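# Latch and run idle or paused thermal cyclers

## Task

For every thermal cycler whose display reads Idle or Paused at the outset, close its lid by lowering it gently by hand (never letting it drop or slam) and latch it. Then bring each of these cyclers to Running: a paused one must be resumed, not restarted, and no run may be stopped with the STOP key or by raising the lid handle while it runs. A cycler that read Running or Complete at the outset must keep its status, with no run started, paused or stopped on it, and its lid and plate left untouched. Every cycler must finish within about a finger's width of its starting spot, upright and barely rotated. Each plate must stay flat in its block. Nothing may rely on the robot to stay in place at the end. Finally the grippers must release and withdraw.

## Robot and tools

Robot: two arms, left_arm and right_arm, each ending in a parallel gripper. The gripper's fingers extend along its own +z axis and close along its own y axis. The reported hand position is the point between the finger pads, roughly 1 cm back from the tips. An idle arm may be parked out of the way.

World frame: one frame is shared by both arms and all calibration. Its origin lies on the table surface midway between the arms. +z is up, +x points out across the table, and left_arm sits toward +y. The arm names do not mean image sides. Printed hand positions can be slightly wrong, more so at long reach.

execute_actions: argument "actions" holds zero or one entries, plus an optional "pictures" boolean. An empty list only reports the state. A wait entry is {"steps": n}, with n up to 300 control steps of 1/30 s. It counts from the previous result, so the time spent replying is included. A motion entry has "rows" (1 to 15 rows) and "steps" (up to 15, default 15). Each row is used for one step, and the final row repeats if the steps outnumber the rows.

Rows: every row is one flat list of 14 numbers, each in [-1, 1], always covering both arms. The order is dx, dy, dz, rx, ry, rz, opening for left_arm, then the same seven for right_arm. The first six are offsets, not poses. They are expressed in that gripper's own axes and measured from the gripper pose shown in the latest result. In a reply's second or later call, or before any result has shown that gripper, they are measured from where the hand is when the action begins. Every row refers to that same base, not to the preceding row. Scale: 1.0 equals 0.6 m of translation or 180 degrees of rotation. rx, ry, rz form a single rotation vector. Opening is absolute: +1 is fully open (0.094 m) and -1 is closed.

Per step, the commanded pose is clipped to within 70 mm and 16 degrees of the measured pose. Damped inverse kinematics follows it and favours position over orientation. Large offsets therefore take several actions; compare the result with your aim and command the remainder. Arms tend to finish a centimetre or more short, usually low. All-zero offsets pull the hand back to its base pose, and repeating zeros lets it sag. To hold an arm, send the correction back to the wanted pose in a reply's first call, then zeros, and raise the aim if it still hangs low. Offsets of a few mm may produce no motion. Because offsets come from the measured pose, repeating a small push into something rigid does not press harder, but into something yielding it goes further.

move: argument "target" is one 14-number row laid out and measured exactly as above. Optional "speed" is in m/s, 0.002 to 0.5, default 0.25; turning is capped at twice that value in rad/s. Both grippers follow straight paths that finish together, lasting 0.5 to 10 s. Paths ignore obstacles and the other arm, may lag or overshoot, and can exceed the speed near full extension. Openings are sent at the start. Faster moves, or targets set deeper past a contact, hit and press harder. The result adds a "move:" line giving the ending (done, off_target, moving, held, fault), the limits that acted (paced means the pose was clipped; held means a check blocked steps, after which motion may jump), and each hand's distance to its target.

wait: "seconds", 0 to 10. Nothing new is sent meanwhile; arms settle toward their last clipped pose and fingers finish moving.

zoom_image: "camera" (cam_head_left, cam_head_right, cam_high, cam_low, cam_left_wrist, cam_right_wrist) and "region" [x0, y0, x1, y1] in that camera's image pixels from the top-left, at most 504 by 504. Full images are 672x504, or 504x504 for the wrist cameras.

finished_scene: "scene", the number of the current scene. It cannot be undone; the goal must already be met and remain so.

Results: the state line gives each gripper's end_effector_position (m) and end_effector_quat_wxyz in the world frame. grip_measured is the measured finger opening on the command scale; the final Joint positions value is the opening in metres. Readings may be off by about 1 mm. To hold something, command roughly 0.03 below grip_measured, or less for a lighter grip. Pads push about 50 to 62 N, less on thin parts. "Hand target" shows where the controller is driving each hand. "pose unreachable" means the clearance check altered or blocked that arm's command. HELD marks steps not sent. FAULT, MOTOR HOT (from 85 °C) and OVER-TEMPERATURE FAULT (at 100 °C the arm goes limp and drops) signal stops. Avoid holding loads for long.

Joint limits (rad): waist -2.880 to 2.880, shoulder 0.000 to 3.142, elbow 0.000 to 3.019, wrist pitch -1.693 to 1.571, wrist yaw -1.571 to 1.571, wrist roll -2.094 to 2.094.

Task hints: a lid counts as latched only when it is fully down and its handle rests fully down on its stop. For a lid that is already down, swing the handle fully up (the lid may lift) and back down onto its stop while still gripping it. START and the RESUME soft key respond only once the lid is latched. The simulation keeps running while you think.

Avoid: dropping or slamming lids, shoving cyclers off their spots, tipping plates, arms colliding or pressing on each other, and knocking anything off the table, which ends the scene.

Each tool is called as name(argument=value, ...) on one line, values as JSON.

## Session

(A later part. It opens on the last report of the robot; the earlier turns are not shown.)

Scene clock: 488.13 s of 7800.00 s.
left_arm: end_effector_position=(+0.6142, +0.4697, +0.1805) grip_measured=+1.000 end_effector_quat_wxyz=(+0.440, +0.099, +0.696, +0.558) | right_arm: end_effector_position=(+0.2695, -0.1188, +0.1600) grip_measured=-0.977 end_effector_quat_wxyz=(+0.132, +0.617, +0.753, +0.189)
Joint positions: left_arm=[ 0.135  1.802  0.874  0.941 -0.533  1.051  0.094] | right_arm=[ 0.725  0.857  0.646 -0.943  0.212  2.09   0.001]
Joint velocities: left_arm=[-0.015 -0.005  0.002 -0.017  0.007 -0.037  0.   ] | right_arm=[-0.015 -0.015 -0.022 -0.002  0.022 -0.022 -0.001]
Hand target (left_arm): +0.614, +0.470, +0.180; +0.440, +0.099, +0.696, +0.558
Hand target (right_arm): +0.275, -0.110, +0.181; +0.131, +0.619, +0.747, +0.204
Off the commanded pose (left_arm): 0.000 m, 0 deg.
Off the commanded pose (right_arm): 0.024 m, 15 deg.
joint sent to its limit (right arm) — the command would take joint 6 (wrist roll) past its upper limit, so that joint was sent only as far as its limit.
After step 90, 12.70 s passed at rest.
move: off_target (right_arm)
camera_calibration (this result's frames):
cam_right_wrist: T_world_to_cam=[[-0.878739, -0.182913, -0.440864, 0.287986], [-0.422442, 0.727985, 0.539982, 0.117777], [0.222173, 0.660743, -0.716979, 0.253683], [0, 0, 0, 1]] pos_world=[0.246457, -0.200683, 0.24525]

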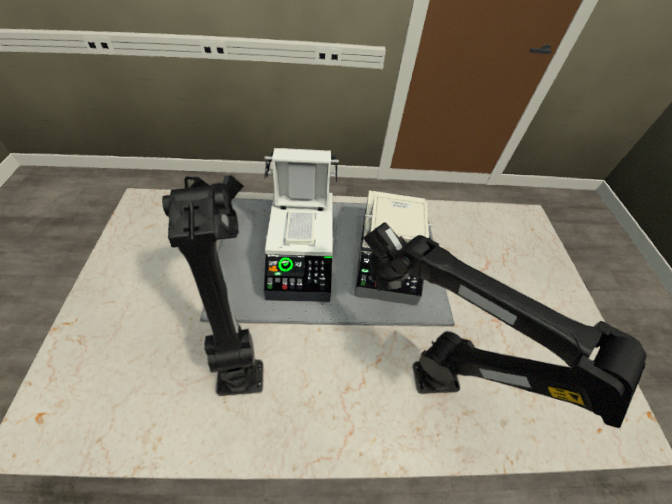

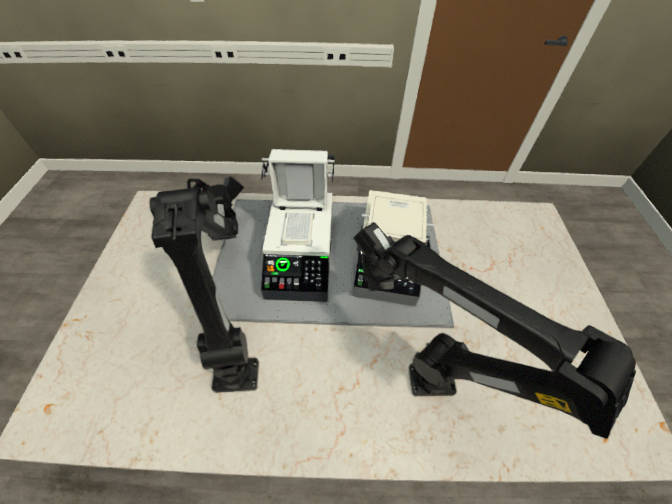

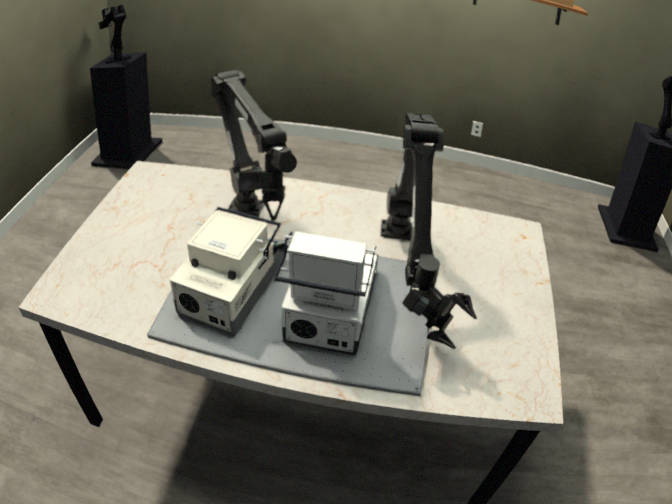

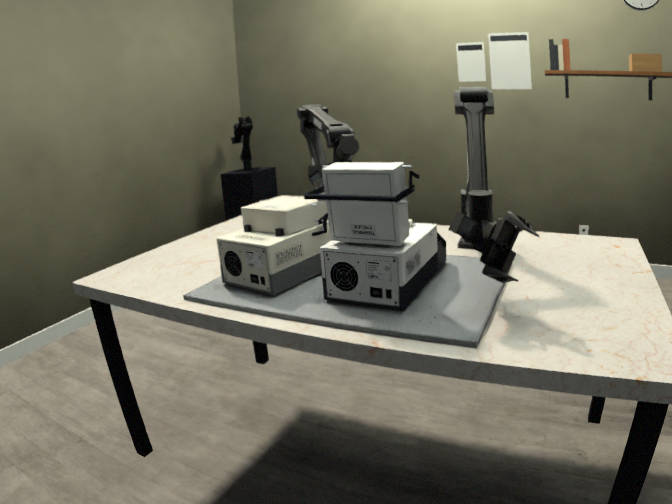

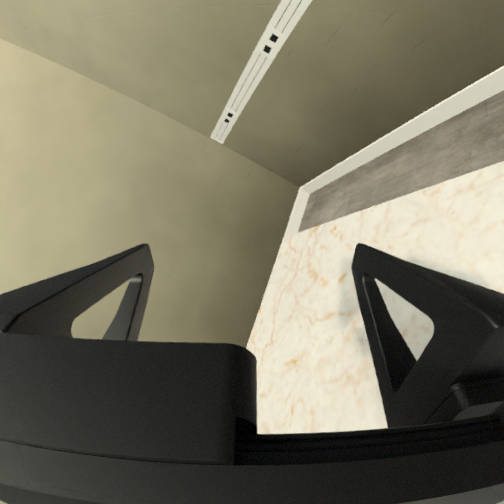

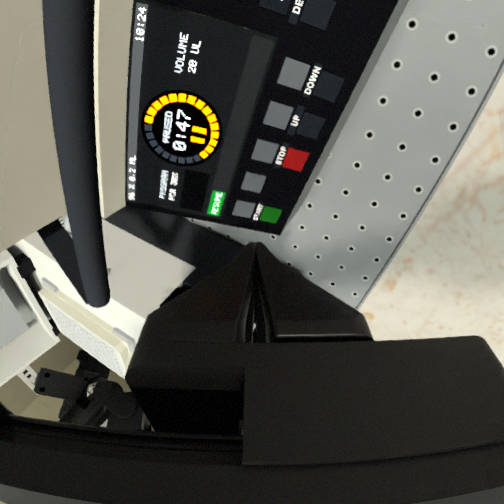

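move(target=[0,0,0,0,0,0,1,0.015,0.045,0.06,0,0,0,-1], speed=0.05)

Scene clock: 497.60 s of 7800.00 s.
left_arm: end_effector_position=(+0.6142, +0.4697, +0.1805) grip_measured=+1.000 end_effector_quat_wxyz=(+0.440, +0.099, +0.696, +0.558) | right_arm: end_effector_position=(+0.2938, -0.1085, +0.1290) grip_measured=-0.977 end_effector_quat_wxyz=(+0.129, +0.621, +0.755, +0.169)
Joint positions: left_arm=[ 0.135  1.802  0.874  0.941 -0.533  1.051  0.094] | right_arm=[ 0.688  0.998  0.646 -0.836  0.198  2.064  0.001]
Joint velocities: left_arm=[-0.015  0.005 -0.007 -0.007  0.037 -0.007  0.   ] | right_arm=[ 0.005 -0.005  0.002 -0.012  0.007  0.007  0.   ]
Hand target (left_arm): +0.614, +0.470, +0.180; +0.440, +0.099, +0.696, +0.558
Hand target (right_arm): +0.306, -0.101, +0.140; +0.132, +0.617, +0.753, +0.188
Off the commanded pose (left_arm): 0.000 m, 0 deg.
Off the commanded pose (right_arm): 0.019 m, 2 deg.
After step 90, 5.23 s passed at rest.
move: off_target (right_arm)
camera_calibration (this result's frames):
cam_right_wrist: T_world_to_cam=[[-0.893263, -0.186717, -0.408922, 0.297257], [-0.40038, 0.744055, 0.534862, 0.133213], [0.204393, 0.641497, -0.739395, 0.225234], [0, 0, 0, 1]] pos_world=[0.272829, -0.188102, 0.216841]

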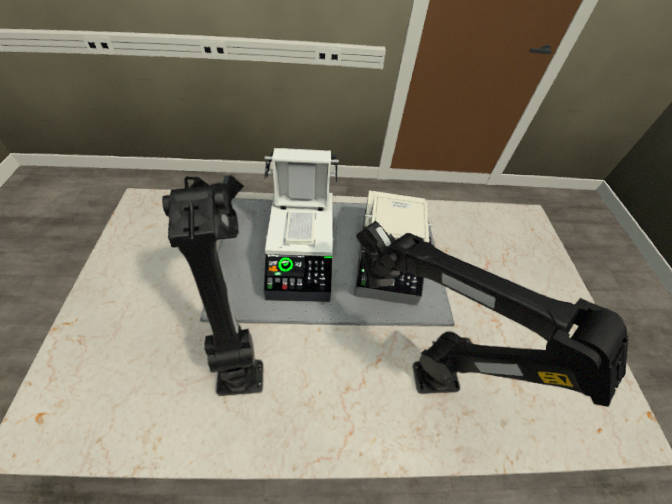

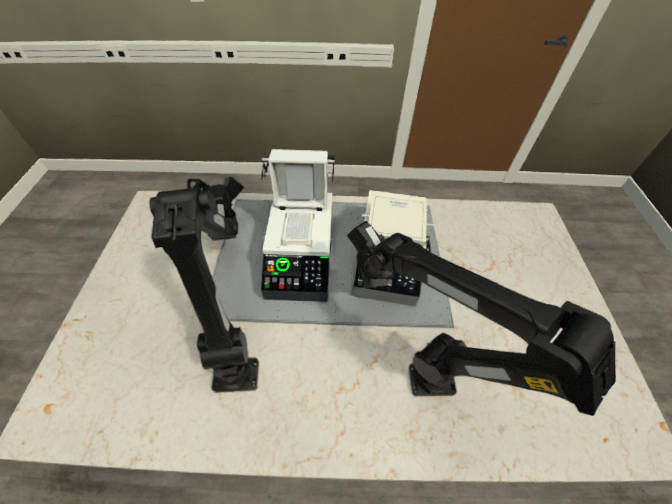

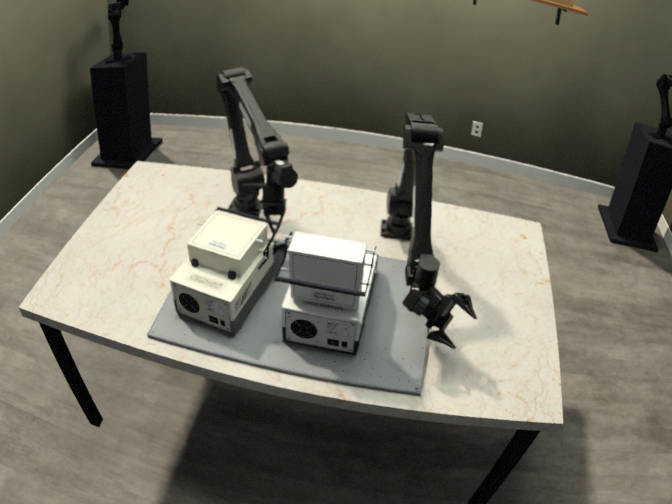

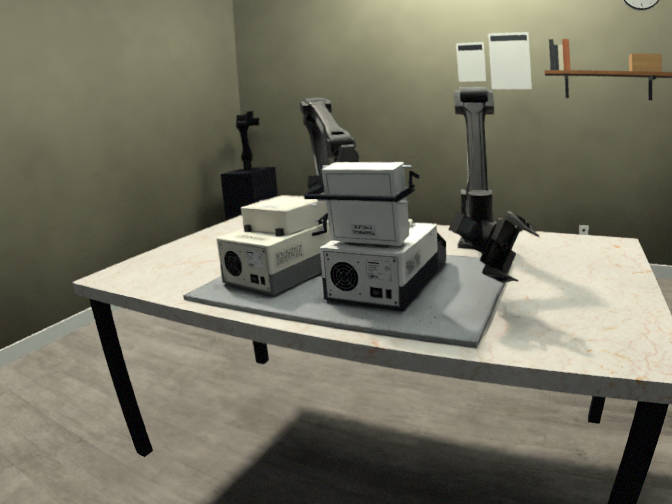

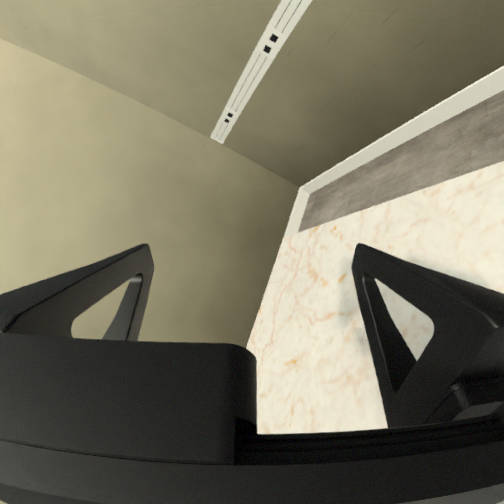

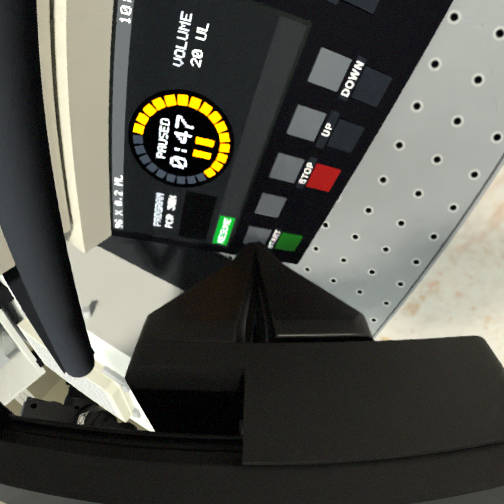

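move(target=[0,0,0,0,0,0,1,0.023,0.015,0.037,0,0,0,-1], speed=0.03)

Scene clock: 507.10 s of 7800.00 s.
left_arm: end_effector_position=(+0.6142, +0.4697, +0.1805) grip_measured=+1.000 end_effector_quat_wxyz=(+0.440, +0.099, +0.696, +0.558) | right_arm: end_effector_position=(+0.3013, -0.0999, +0.1084) grip_measured=-0.977 end_effector_quat_wxyz=(+0.127, +0.619, +0.759, +0.156)
Joint positions: left_arm=[ 0.135  1.802  0.874  0.941 -0.533  1.051  0.094] | right_arm=[ 0.693  1.081  0.646 -0.782  0.199  2.063  0.001]
Joint velocities: left_arm=[ 0.005  0.015 -0.007 -0.027 -0.022 -0.007  0.   ] | right_arm=[-0.005 -0.015 -0.002 -0.012  0.007  0.037 -0.002]
Hand target (left_arm): +0.614, +0.470, +0.180; +0.440, +0.099, +0.696, +0.558
Hand target (right_arm): +0.308, -0.091, +0.113; +0.129, +0.621, +0.755, +0.170
Off the commanded pose (left_arm): 0.000 m, 0 deg.
Off the commanded pose (right_arm): 0.012 m, 2 deg.
After step 90, 5.30 s passed at rest.
move: off_target (right_arm)
camera_calibration (this result's frames):
cam_right_wrist: T_world_to_cam=[[-0.900435, -0.199433, -0.386579, 0.295656], [-0.393371, 0.752678, 0.527954, 0.140289], [0.185678, 0.627457, -0.756188, 0.209023], [0, 0, 0, 1]] pos_world=[0.282594, -0.177782, 0.198289]

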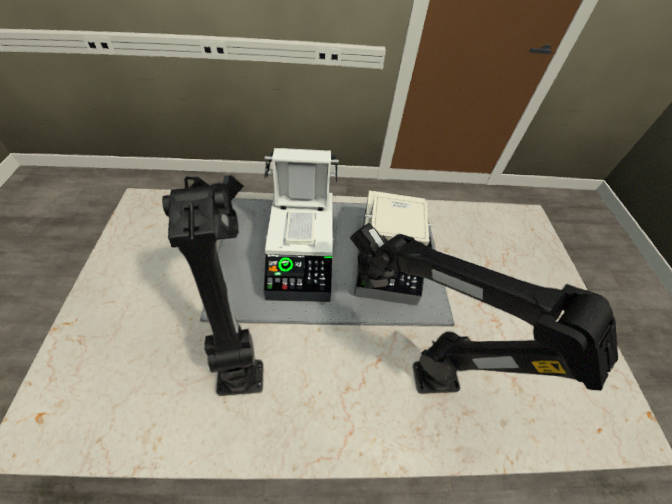

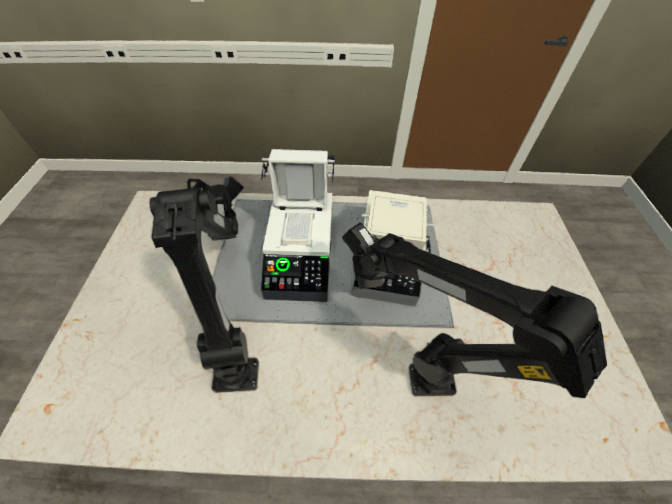

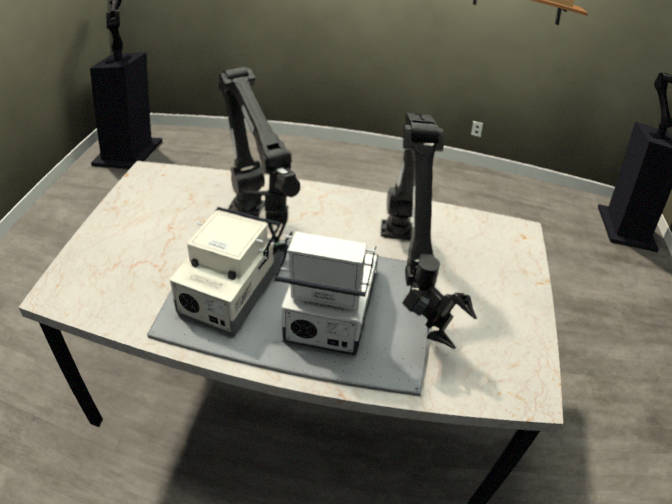

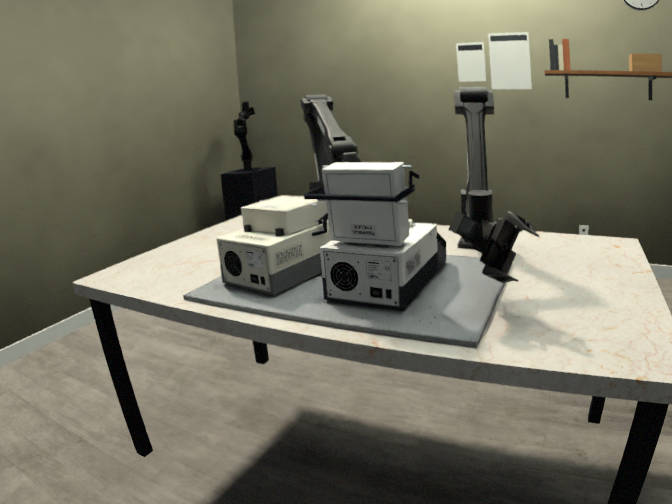

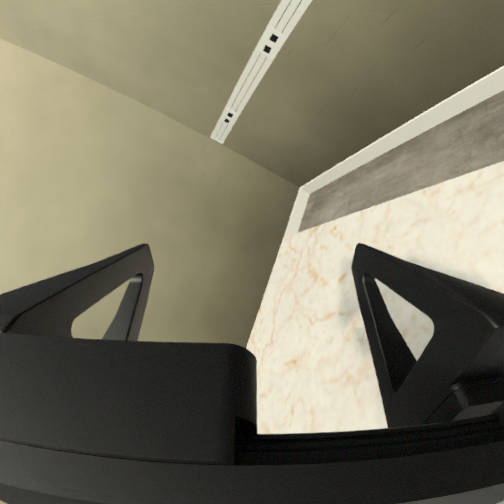

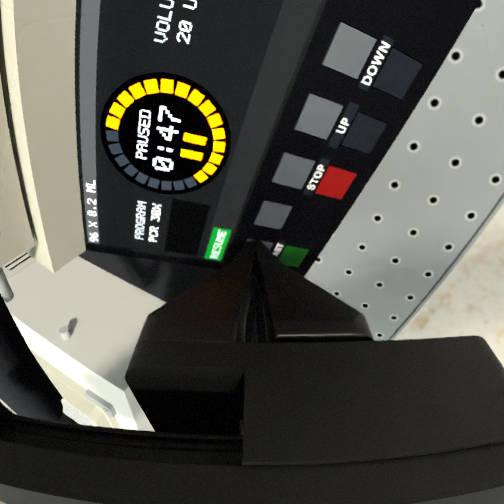

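move(target=[0,0,0,0,0,0,1,0,0.008,0.025,0,0,0,-1], speed=0.02)

Scene clock: 513.10 s of 7800.00 s.
left_arm: end_effector_position=(+0.6142, +0.4697, +0.1805) grip_measured=+1.000 end_effector_quat_wxyz=(+0.440, +0.099, +0.696, +0.558) | right_arm: end_effector_position=(+0.3041, -0.0978, +0.1043) grip_measured=-0.978 end_effector_quat_wxyz=(+0.125, +0.620, +0.759, +0.156)
Joint positions: left_arm=[ 0.135  1.802  0.874  0.941 -0.533  1.051  0.094] | right_arm=[ 0.691  1.098  0.646 -0.765  0.196  2.063  0.001]
Joint velocities: left_arm=[ 0.005 -0.005  0.002  0.002  0.022 -0.051  0.   ] | right_arm=[-0.005 -0.015 -0.007 -0.007 -0.022  0.007 -0.001]
Hand target (left_arm): +0.614, +0.470, +0.180; +0.440, +0.099, +0.696, +0.558
Hand target (right_arm): +0.311, -0.098, +0.097; +0.127, +0.619, +0.759, +0.155
Off the commanded pose (left_arm): 0.000 m, 0 deg.
Off the commanded pose (right_arm): 0.011 m, 0 deg.
After step 90, 2.00 s passed at rest.
move: off_target (right_arm)
camera_calibration (this result's frames):
cam_right_wrist: T_world_to_cam=[[-0.901666, -0.197271, -0.384815, 0.297346], [-0.39097, 0.752122, 0.530523, 0.14099], [0.184771, 0.628806, -0.75529, 0.204378], [0, 0, 0, 1]] pos_world=[0.285467, -0.175898, 0.193989]

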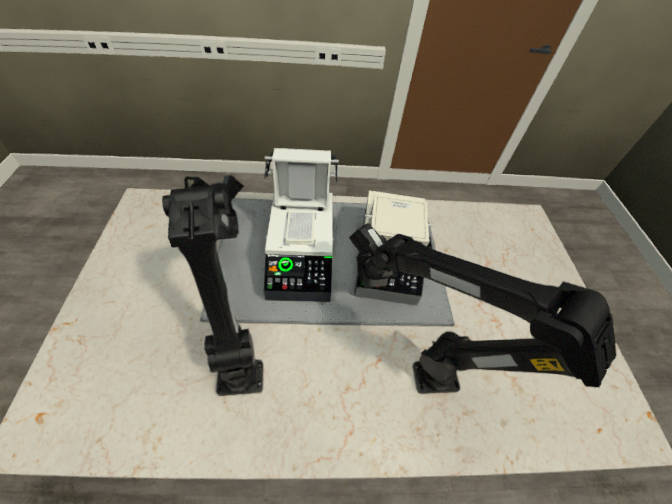

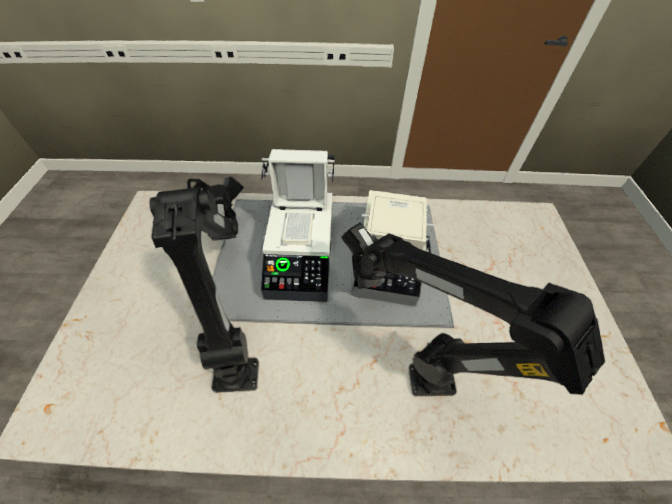

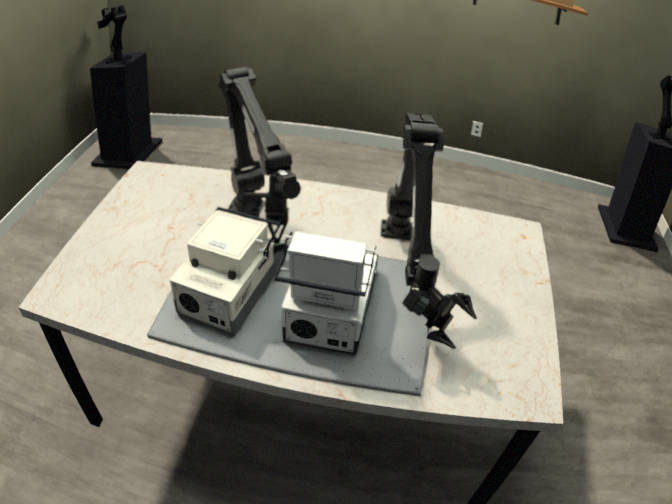

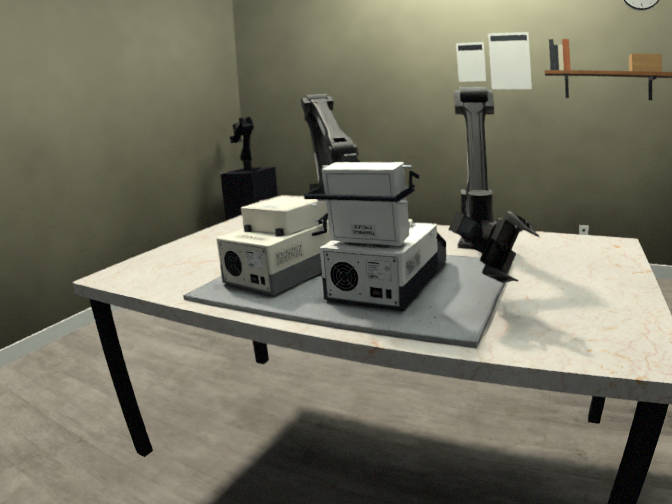

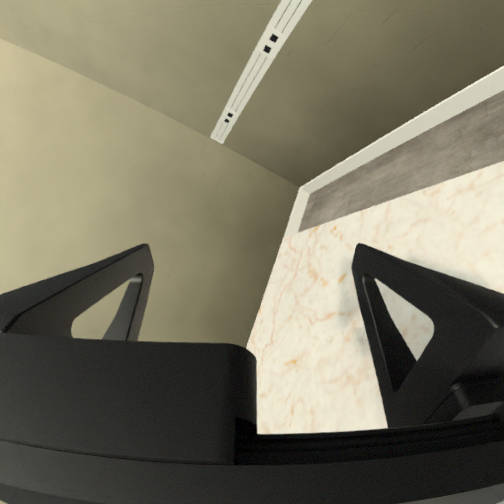

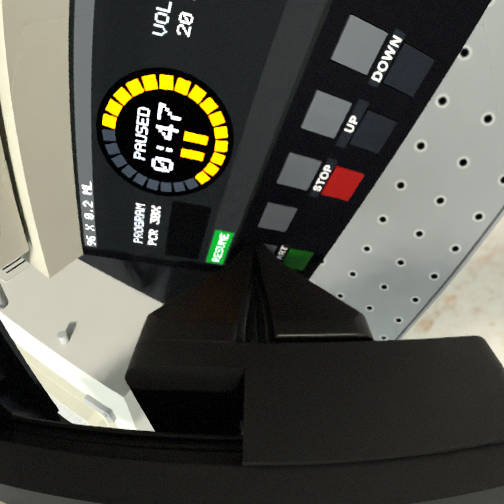

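move(target=[0,0,0,0,0,0,1,0,-0.015,0.035,0,0,0,-1], speed=0.02)

Scene clock: 519.40 s of 7800.00 s.
left_arm: end_effector_position=(+0.6142, +0.4697, +0.1805) grip_measured=+1.000 end_effector_quat_wxyz=(+0.440, +0.099, +0.696, +0.558) | right_arm: end_effector_position=(+0.3050, -0.0947, +0.1034) grip_measured=-0.978 end_effector_quat_wxyz=(+0.127, +0.618, +0.758, +0.167)
Joint positions: left_arm=[ 0.135  1.802  0.874  0.941 -0.533  1.051  0.094] | right_arm=[ 0.696  1.094  0.635 -0.735  0.196  2.063  0.001]
Joint velocities: left_arm=[-0.005 -0.005 -0.022 -0.017  0.007  0.037  0.   ] | right_arm=[-0.005  0.005  0.002 -0.032 -0.11  -0.022 -0.   ]
Hand target (left_arm): +0.614, +0.470, +0.180; +0.440, +0.099, +0.696, +0.558
Hand target (right_arm): +0.303, -0.099, +0.082; +0.125, +0.620, +0.759, +0.155
Off the commanded pose (left_arm): 0.000 m, 0 deg.
Off the commanded pose (right_arm): 0.022 m, 1 deg.
After step 90, 1.93 s passed at rest.
move: off_target (right_arm)
camera_calibration (this result's frames):
cam_right_wrist: T_world_to_cam=[[-0.893778, -0.195975, -0.403428, 0.298115], [-0.404189, 0.741817, 0.535106, 0.142046], [0.194403, 0.641328, -0.742231, 0.198549], [0, 0, 0, 1]] pos_world=[0.285264, -0.174284, 0.191628]

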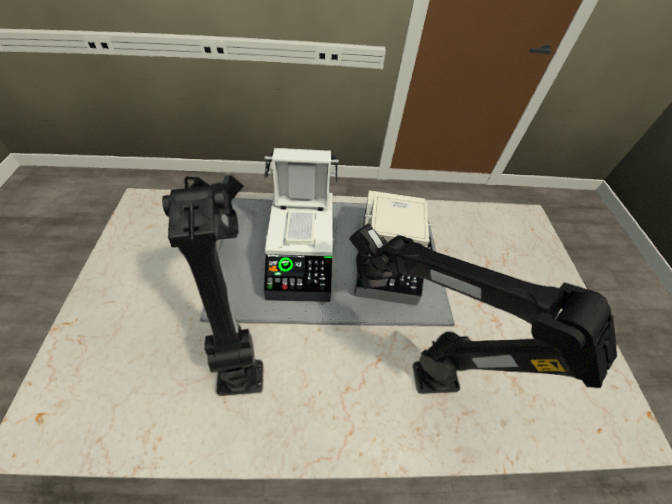

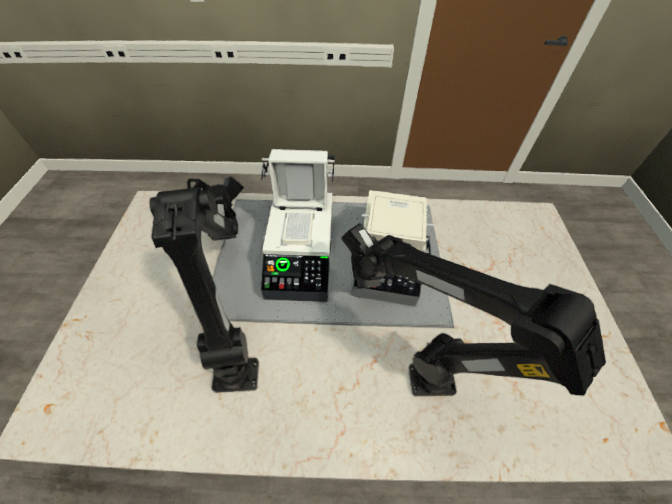

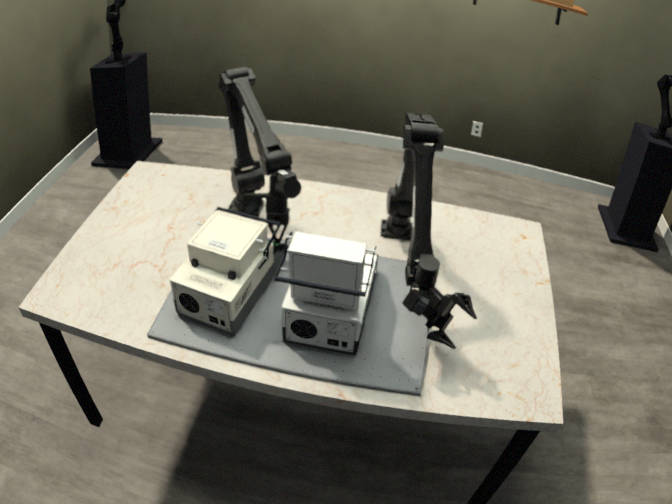

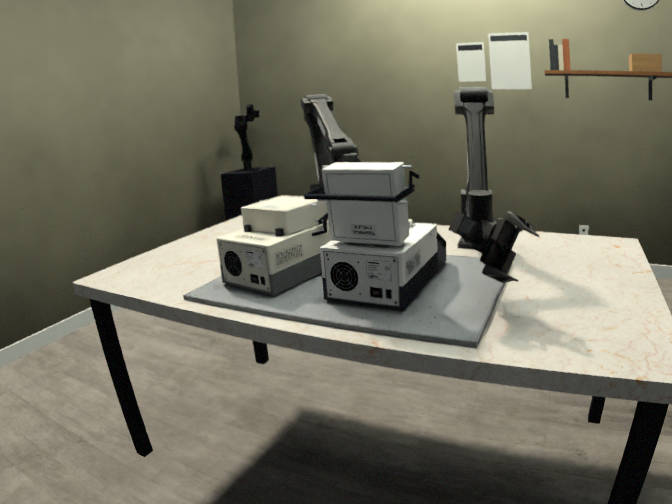

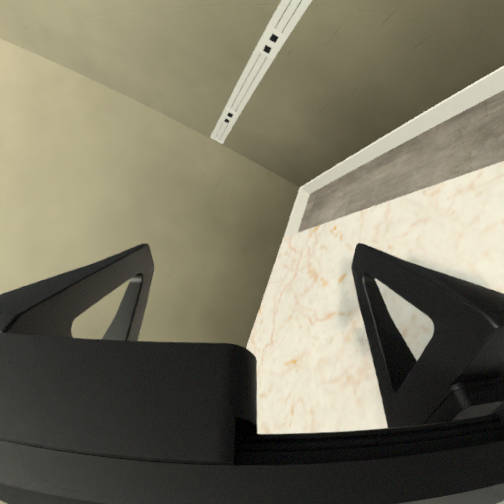

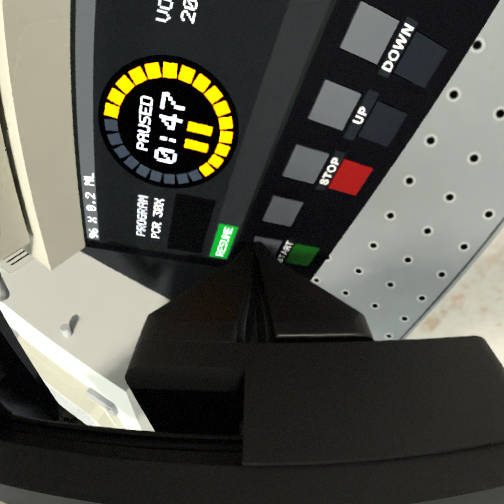

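move(target=[0,0,0,0,0,0,1,-0.008,0.0,-0.05,0,0,0,-1], speed=0.04)

Scene clock: 524.43 s of 7800.00 s.
left_arm: end_effector_position=(+0.6142, +0.4697, +0.1805) grip_measured=+1.000 end_effector_quat_wxyz=(+0.440, +0.099, +0.696, +0.558) | right_arm: end_effector_position=(+0.2912, -0.1069, +0.1187) grip_measured=-0.978 end_effector_quat_wxyz=(+0.126, +0.618, +0.760, +0.161)
Joint positions: left_arm=[ 0.135  1.802  0.874  0.941 -0.533  1.051  0.094] | right_arm=[ 0.696  1.02   0.635 -0.823  0.196  2.063  0.001]
Joint velocities: left_arm=[-0.005 -0.015 -0.002  0.002  0.022  0.037  0.   ] | right_arm=[-0.005 -0.015  0.012 -0.012 -0.022 -0.022  0.001]
Hand target (left_arm): +0.614, +0.470, +0.180; +0.440, +0.099, +0.696, +0.558
Hand target (right_arm): +0.294, -0.103, +0.131; +0.127, +0.617, +0.758, +0.167
Off the commanded pose (left_arm): 0.000 m, 0 deg.
Off the commanded pose (right_arm): 0.013 m, 1 deg.
After step 90, 1.00 s passed at rest.
move: off_target (right_arm)
camera_calibration (this result's frames):
cam_right_wrist: T_world_to_cam=[[-0.897719, -0.199892, -0.392612, 0.289019], [-0.399151, 0.746239, 0.532735, 0.136598], [0.186493, 0.634958, -0.749699, 0.222898], [0, 0, 0, 1]] pos_world=[0.272412, -0.185693, 0.207809]

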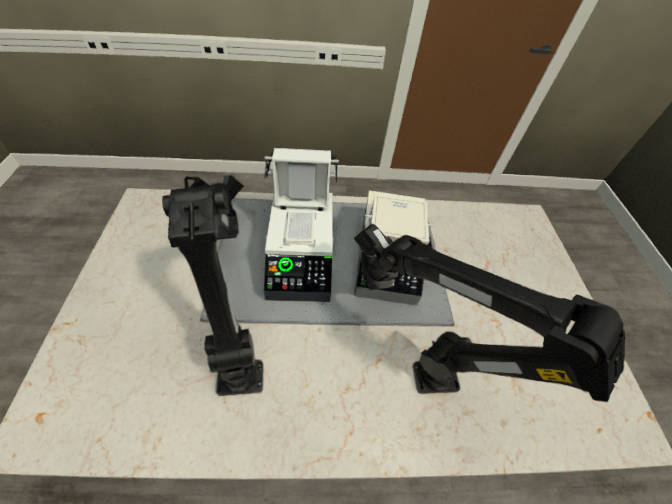

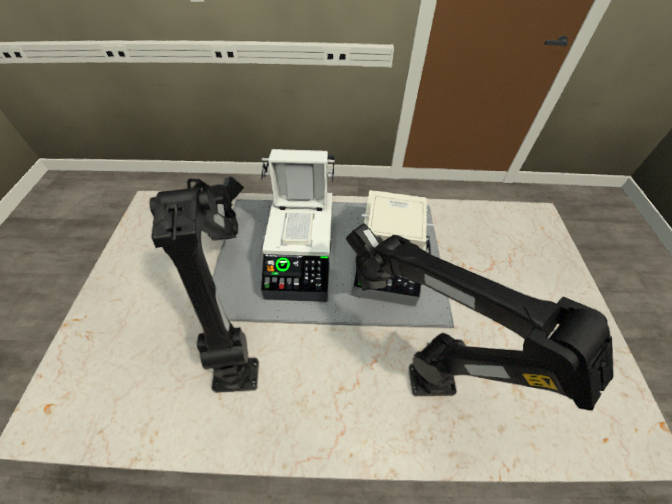

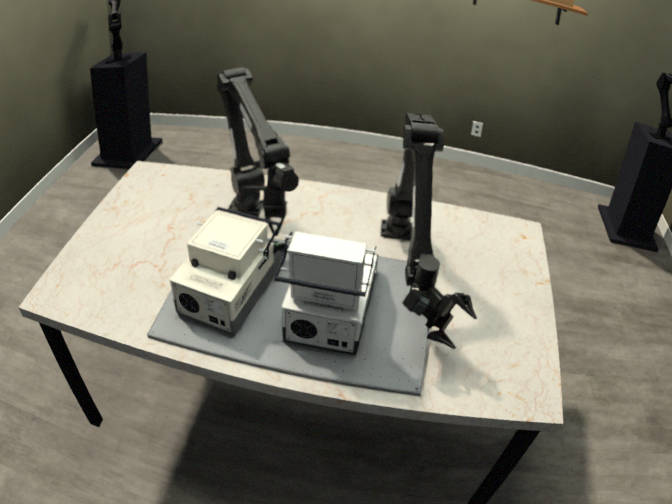

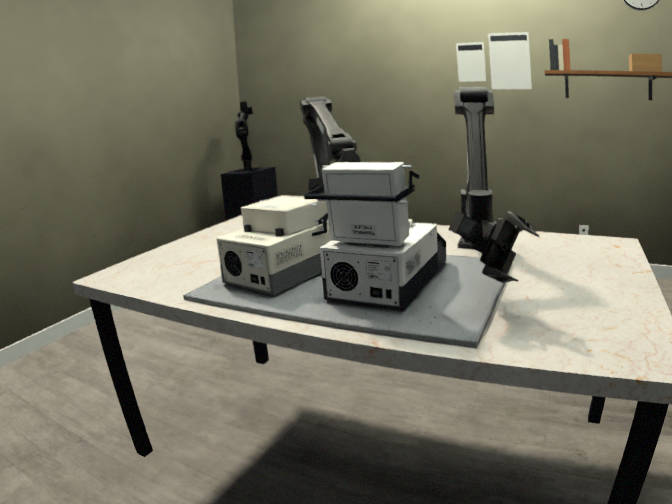

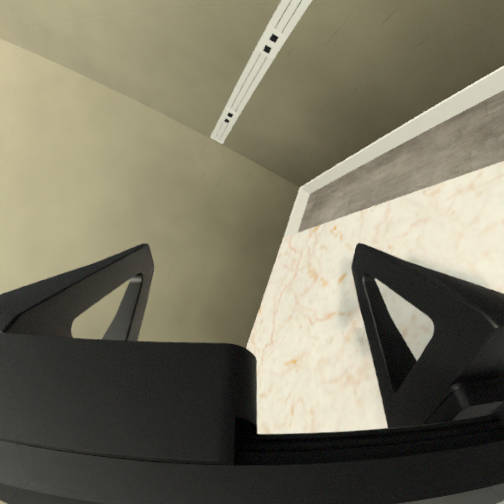

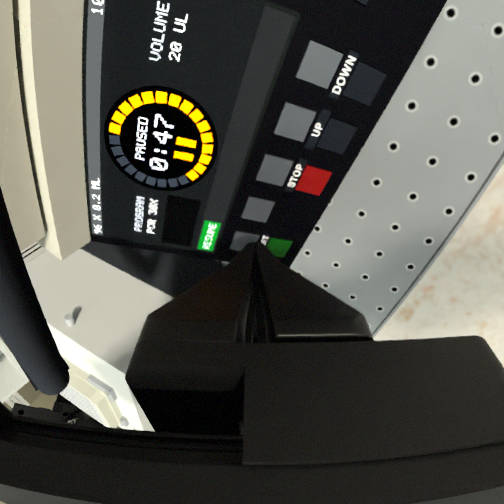

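move(target=[0,0,0,0,0,0,1,0.012,0.003,0.05,0,0,0,-1], speed=0.02)

Scene clock: 535.60 s of 7800.00 s.
left_arm: end_effector_position=(+0.6142, +0.4697, +0.1805) grip_measured=+1.000 end_effector_quat_wxyz=(+0.440, +0.099, +0.696, +0.558) | right_arm: end_effector_position=(+0.2995, -0.0995, +0.1016) grip_measured=-0.978 end_effector_quat_wxyz=(+0.125, +0.618, +0.760, +0.160)
Joint positions: left_arm=[ 0.135  1.802  0.874  0.941 -0.533  1.051  0.094] | right_arm=[ 0.696  1.082  0.625 -0.752  0.196  2.063  0.001]
Joint velocities: left_arm=[-0.005  0.005 -0.007 -0.017 -0.007  0.022  0.   ] | right_arm=[-0.005  0.005  0.012  0.007 -0.007 -0.007  0.001]
Hand target (left_arm): +0.614, +0.470, +0.180; +0.440, +0.099, +0.696, +0.558
Hand target (right_arm): +0.302, -0.097, +0.092; +0.125, +0.618, +0.760, +0.161
Off the commanded pose (left_arm): 0.000 m, 0 deg.
Off the commanded pose (right_arm): 0.011 m, 0 deg.
After step 90, 6.40 s passed at rest.
move: off_target (right_arm)
camera_calibration (this result's frames):
cam_right_wrist: T_world_to_cam=[[-0.897941, -0.200093, -0.392001, 0.291167], [-0.398849, 0.746511, 0.53258, 0.143441], [0.186068, 0.634575, -0.750129, 0.203889], [0, 0, 0, 1]] pos_world=[0.280725, -0.178202, 0.190687]

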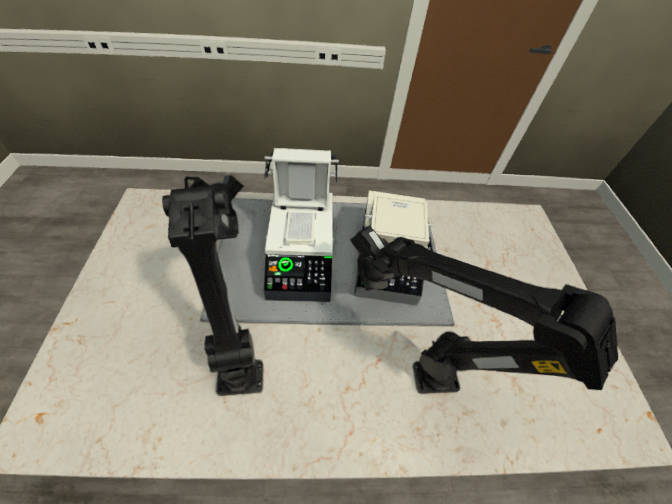

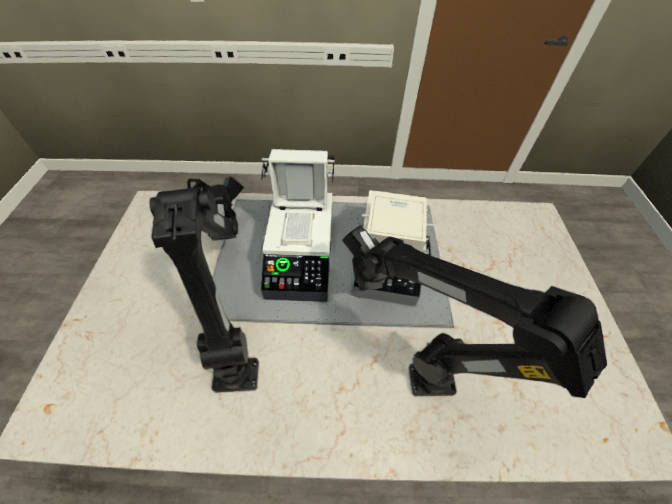

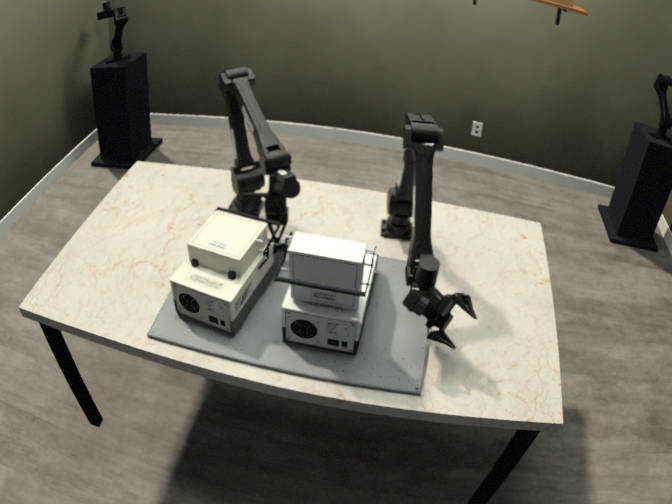

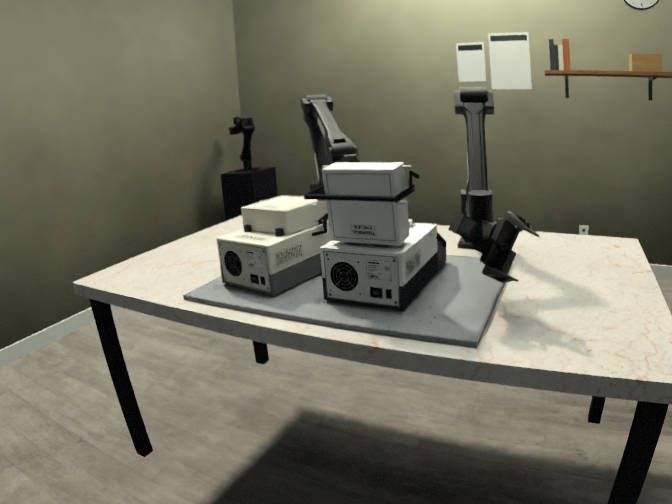

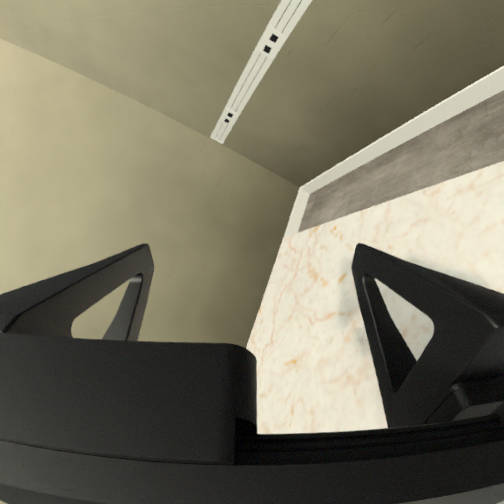

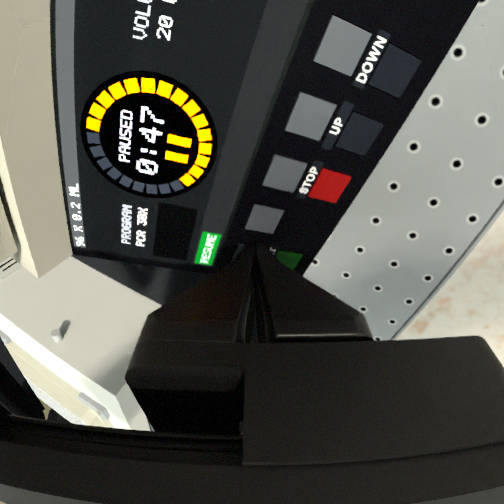

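Likely on the key. Press harder.

move(target=[0,0,0,0,0,0,1,-0.004,-0.008,0.035,0,0,0,-1], speed=0.02)

Scene clock: 539.80 s of 7800.00 s.
left_arm: end_effector_position=(+0.6142, +0.4697, +0.1805) grip_measured=+1.000 end_effector_quat_wxyz=(+0.440, +0.099, +0.696, +0.558) | right_arm: end_effector_position=(+0.3015, -0.0960, +0.1009) grip_measured=-0.978 end_effector_quat_wxyz=(+0.124, +0.617, +0.758, +0.172)
Joint positions: left_arm=[ 0.135  1.802  0.874  0.941 -0.533  1.051  0.094] | right_arm=[ 0.696  1.081  0.618 -0.723  0.188  2.063  0.001]
Joint velocities: left_arm=[-0.015 -0.015 -0.017 -0.017 -0.051  0.007  0.   ] | right_arm=[-0.005  0.005 -0.007  0.012 -0.007 -0.022  0.001]
Hand target (left_arm): +0.614, +0.470, +0.180; +0.440, +0.099, +0.696, +0.558
Hand target (right_arm): +0.302, -0.101, +0.082; +0.125, +0.618, +0.760, +0.160
Off the commanded pose (left_arm): 0.000 m, 0 deg.
Off the commanded pose (right_arm): 0.021 m, 1 deg.
move: off_target (right_arm)
camera_calibration (this result's frames):
cam_right_wrist: T_world_to_cam=[[-0.892659, -0.194547, -0.406586, 0.293798], [-0.407218, 0.734787, 0.542458, 0.142418], [0.19322, 0.649799, -0.735137, 0.198633], [0, 0, 0, 1]] pos_world=[0.281877, -0.17656, 0.188221]

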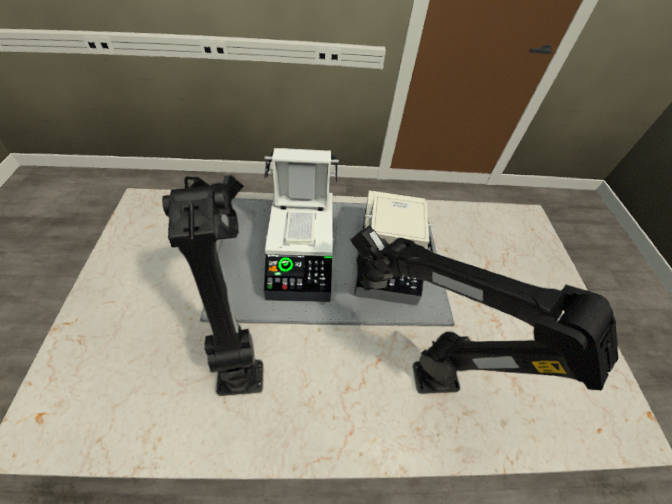

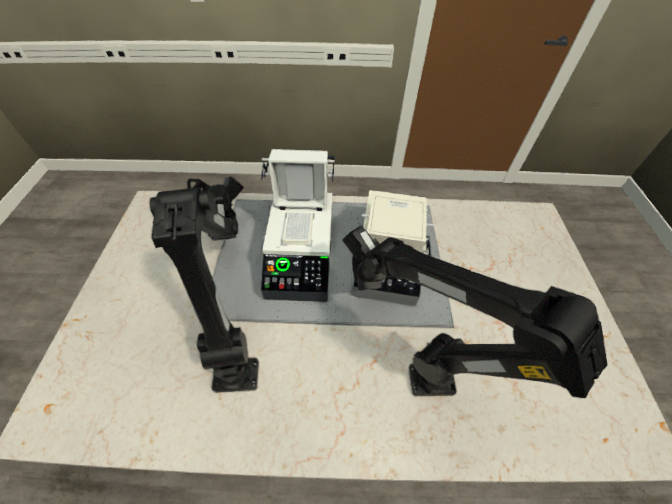

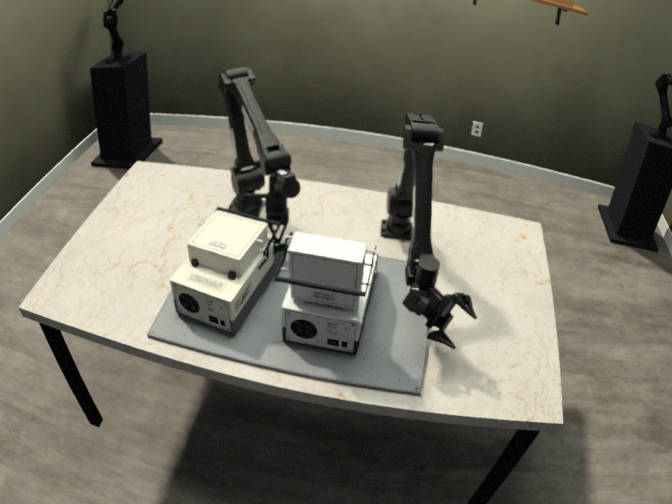

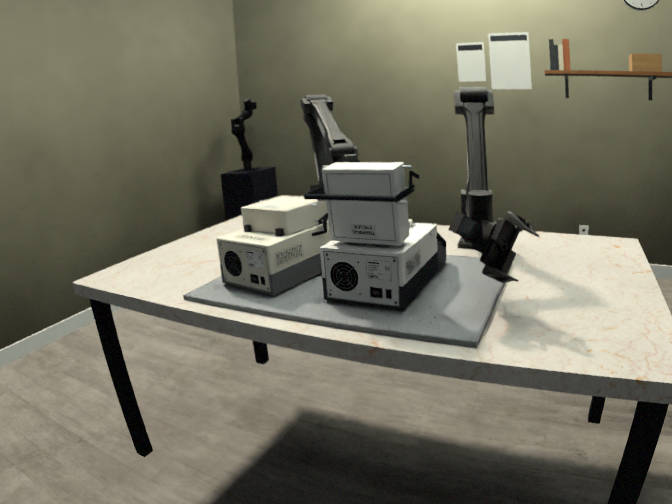

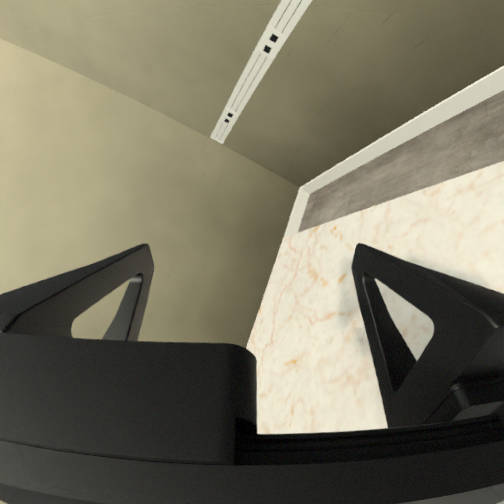

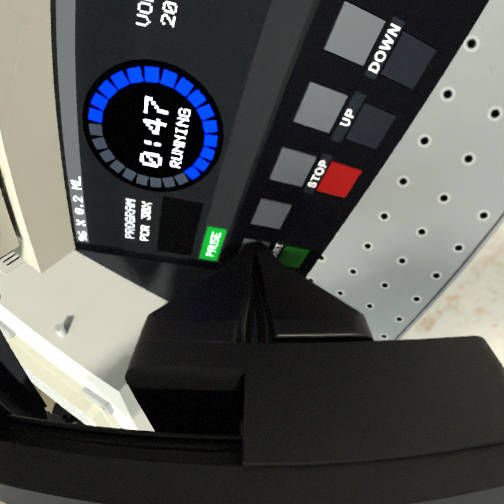

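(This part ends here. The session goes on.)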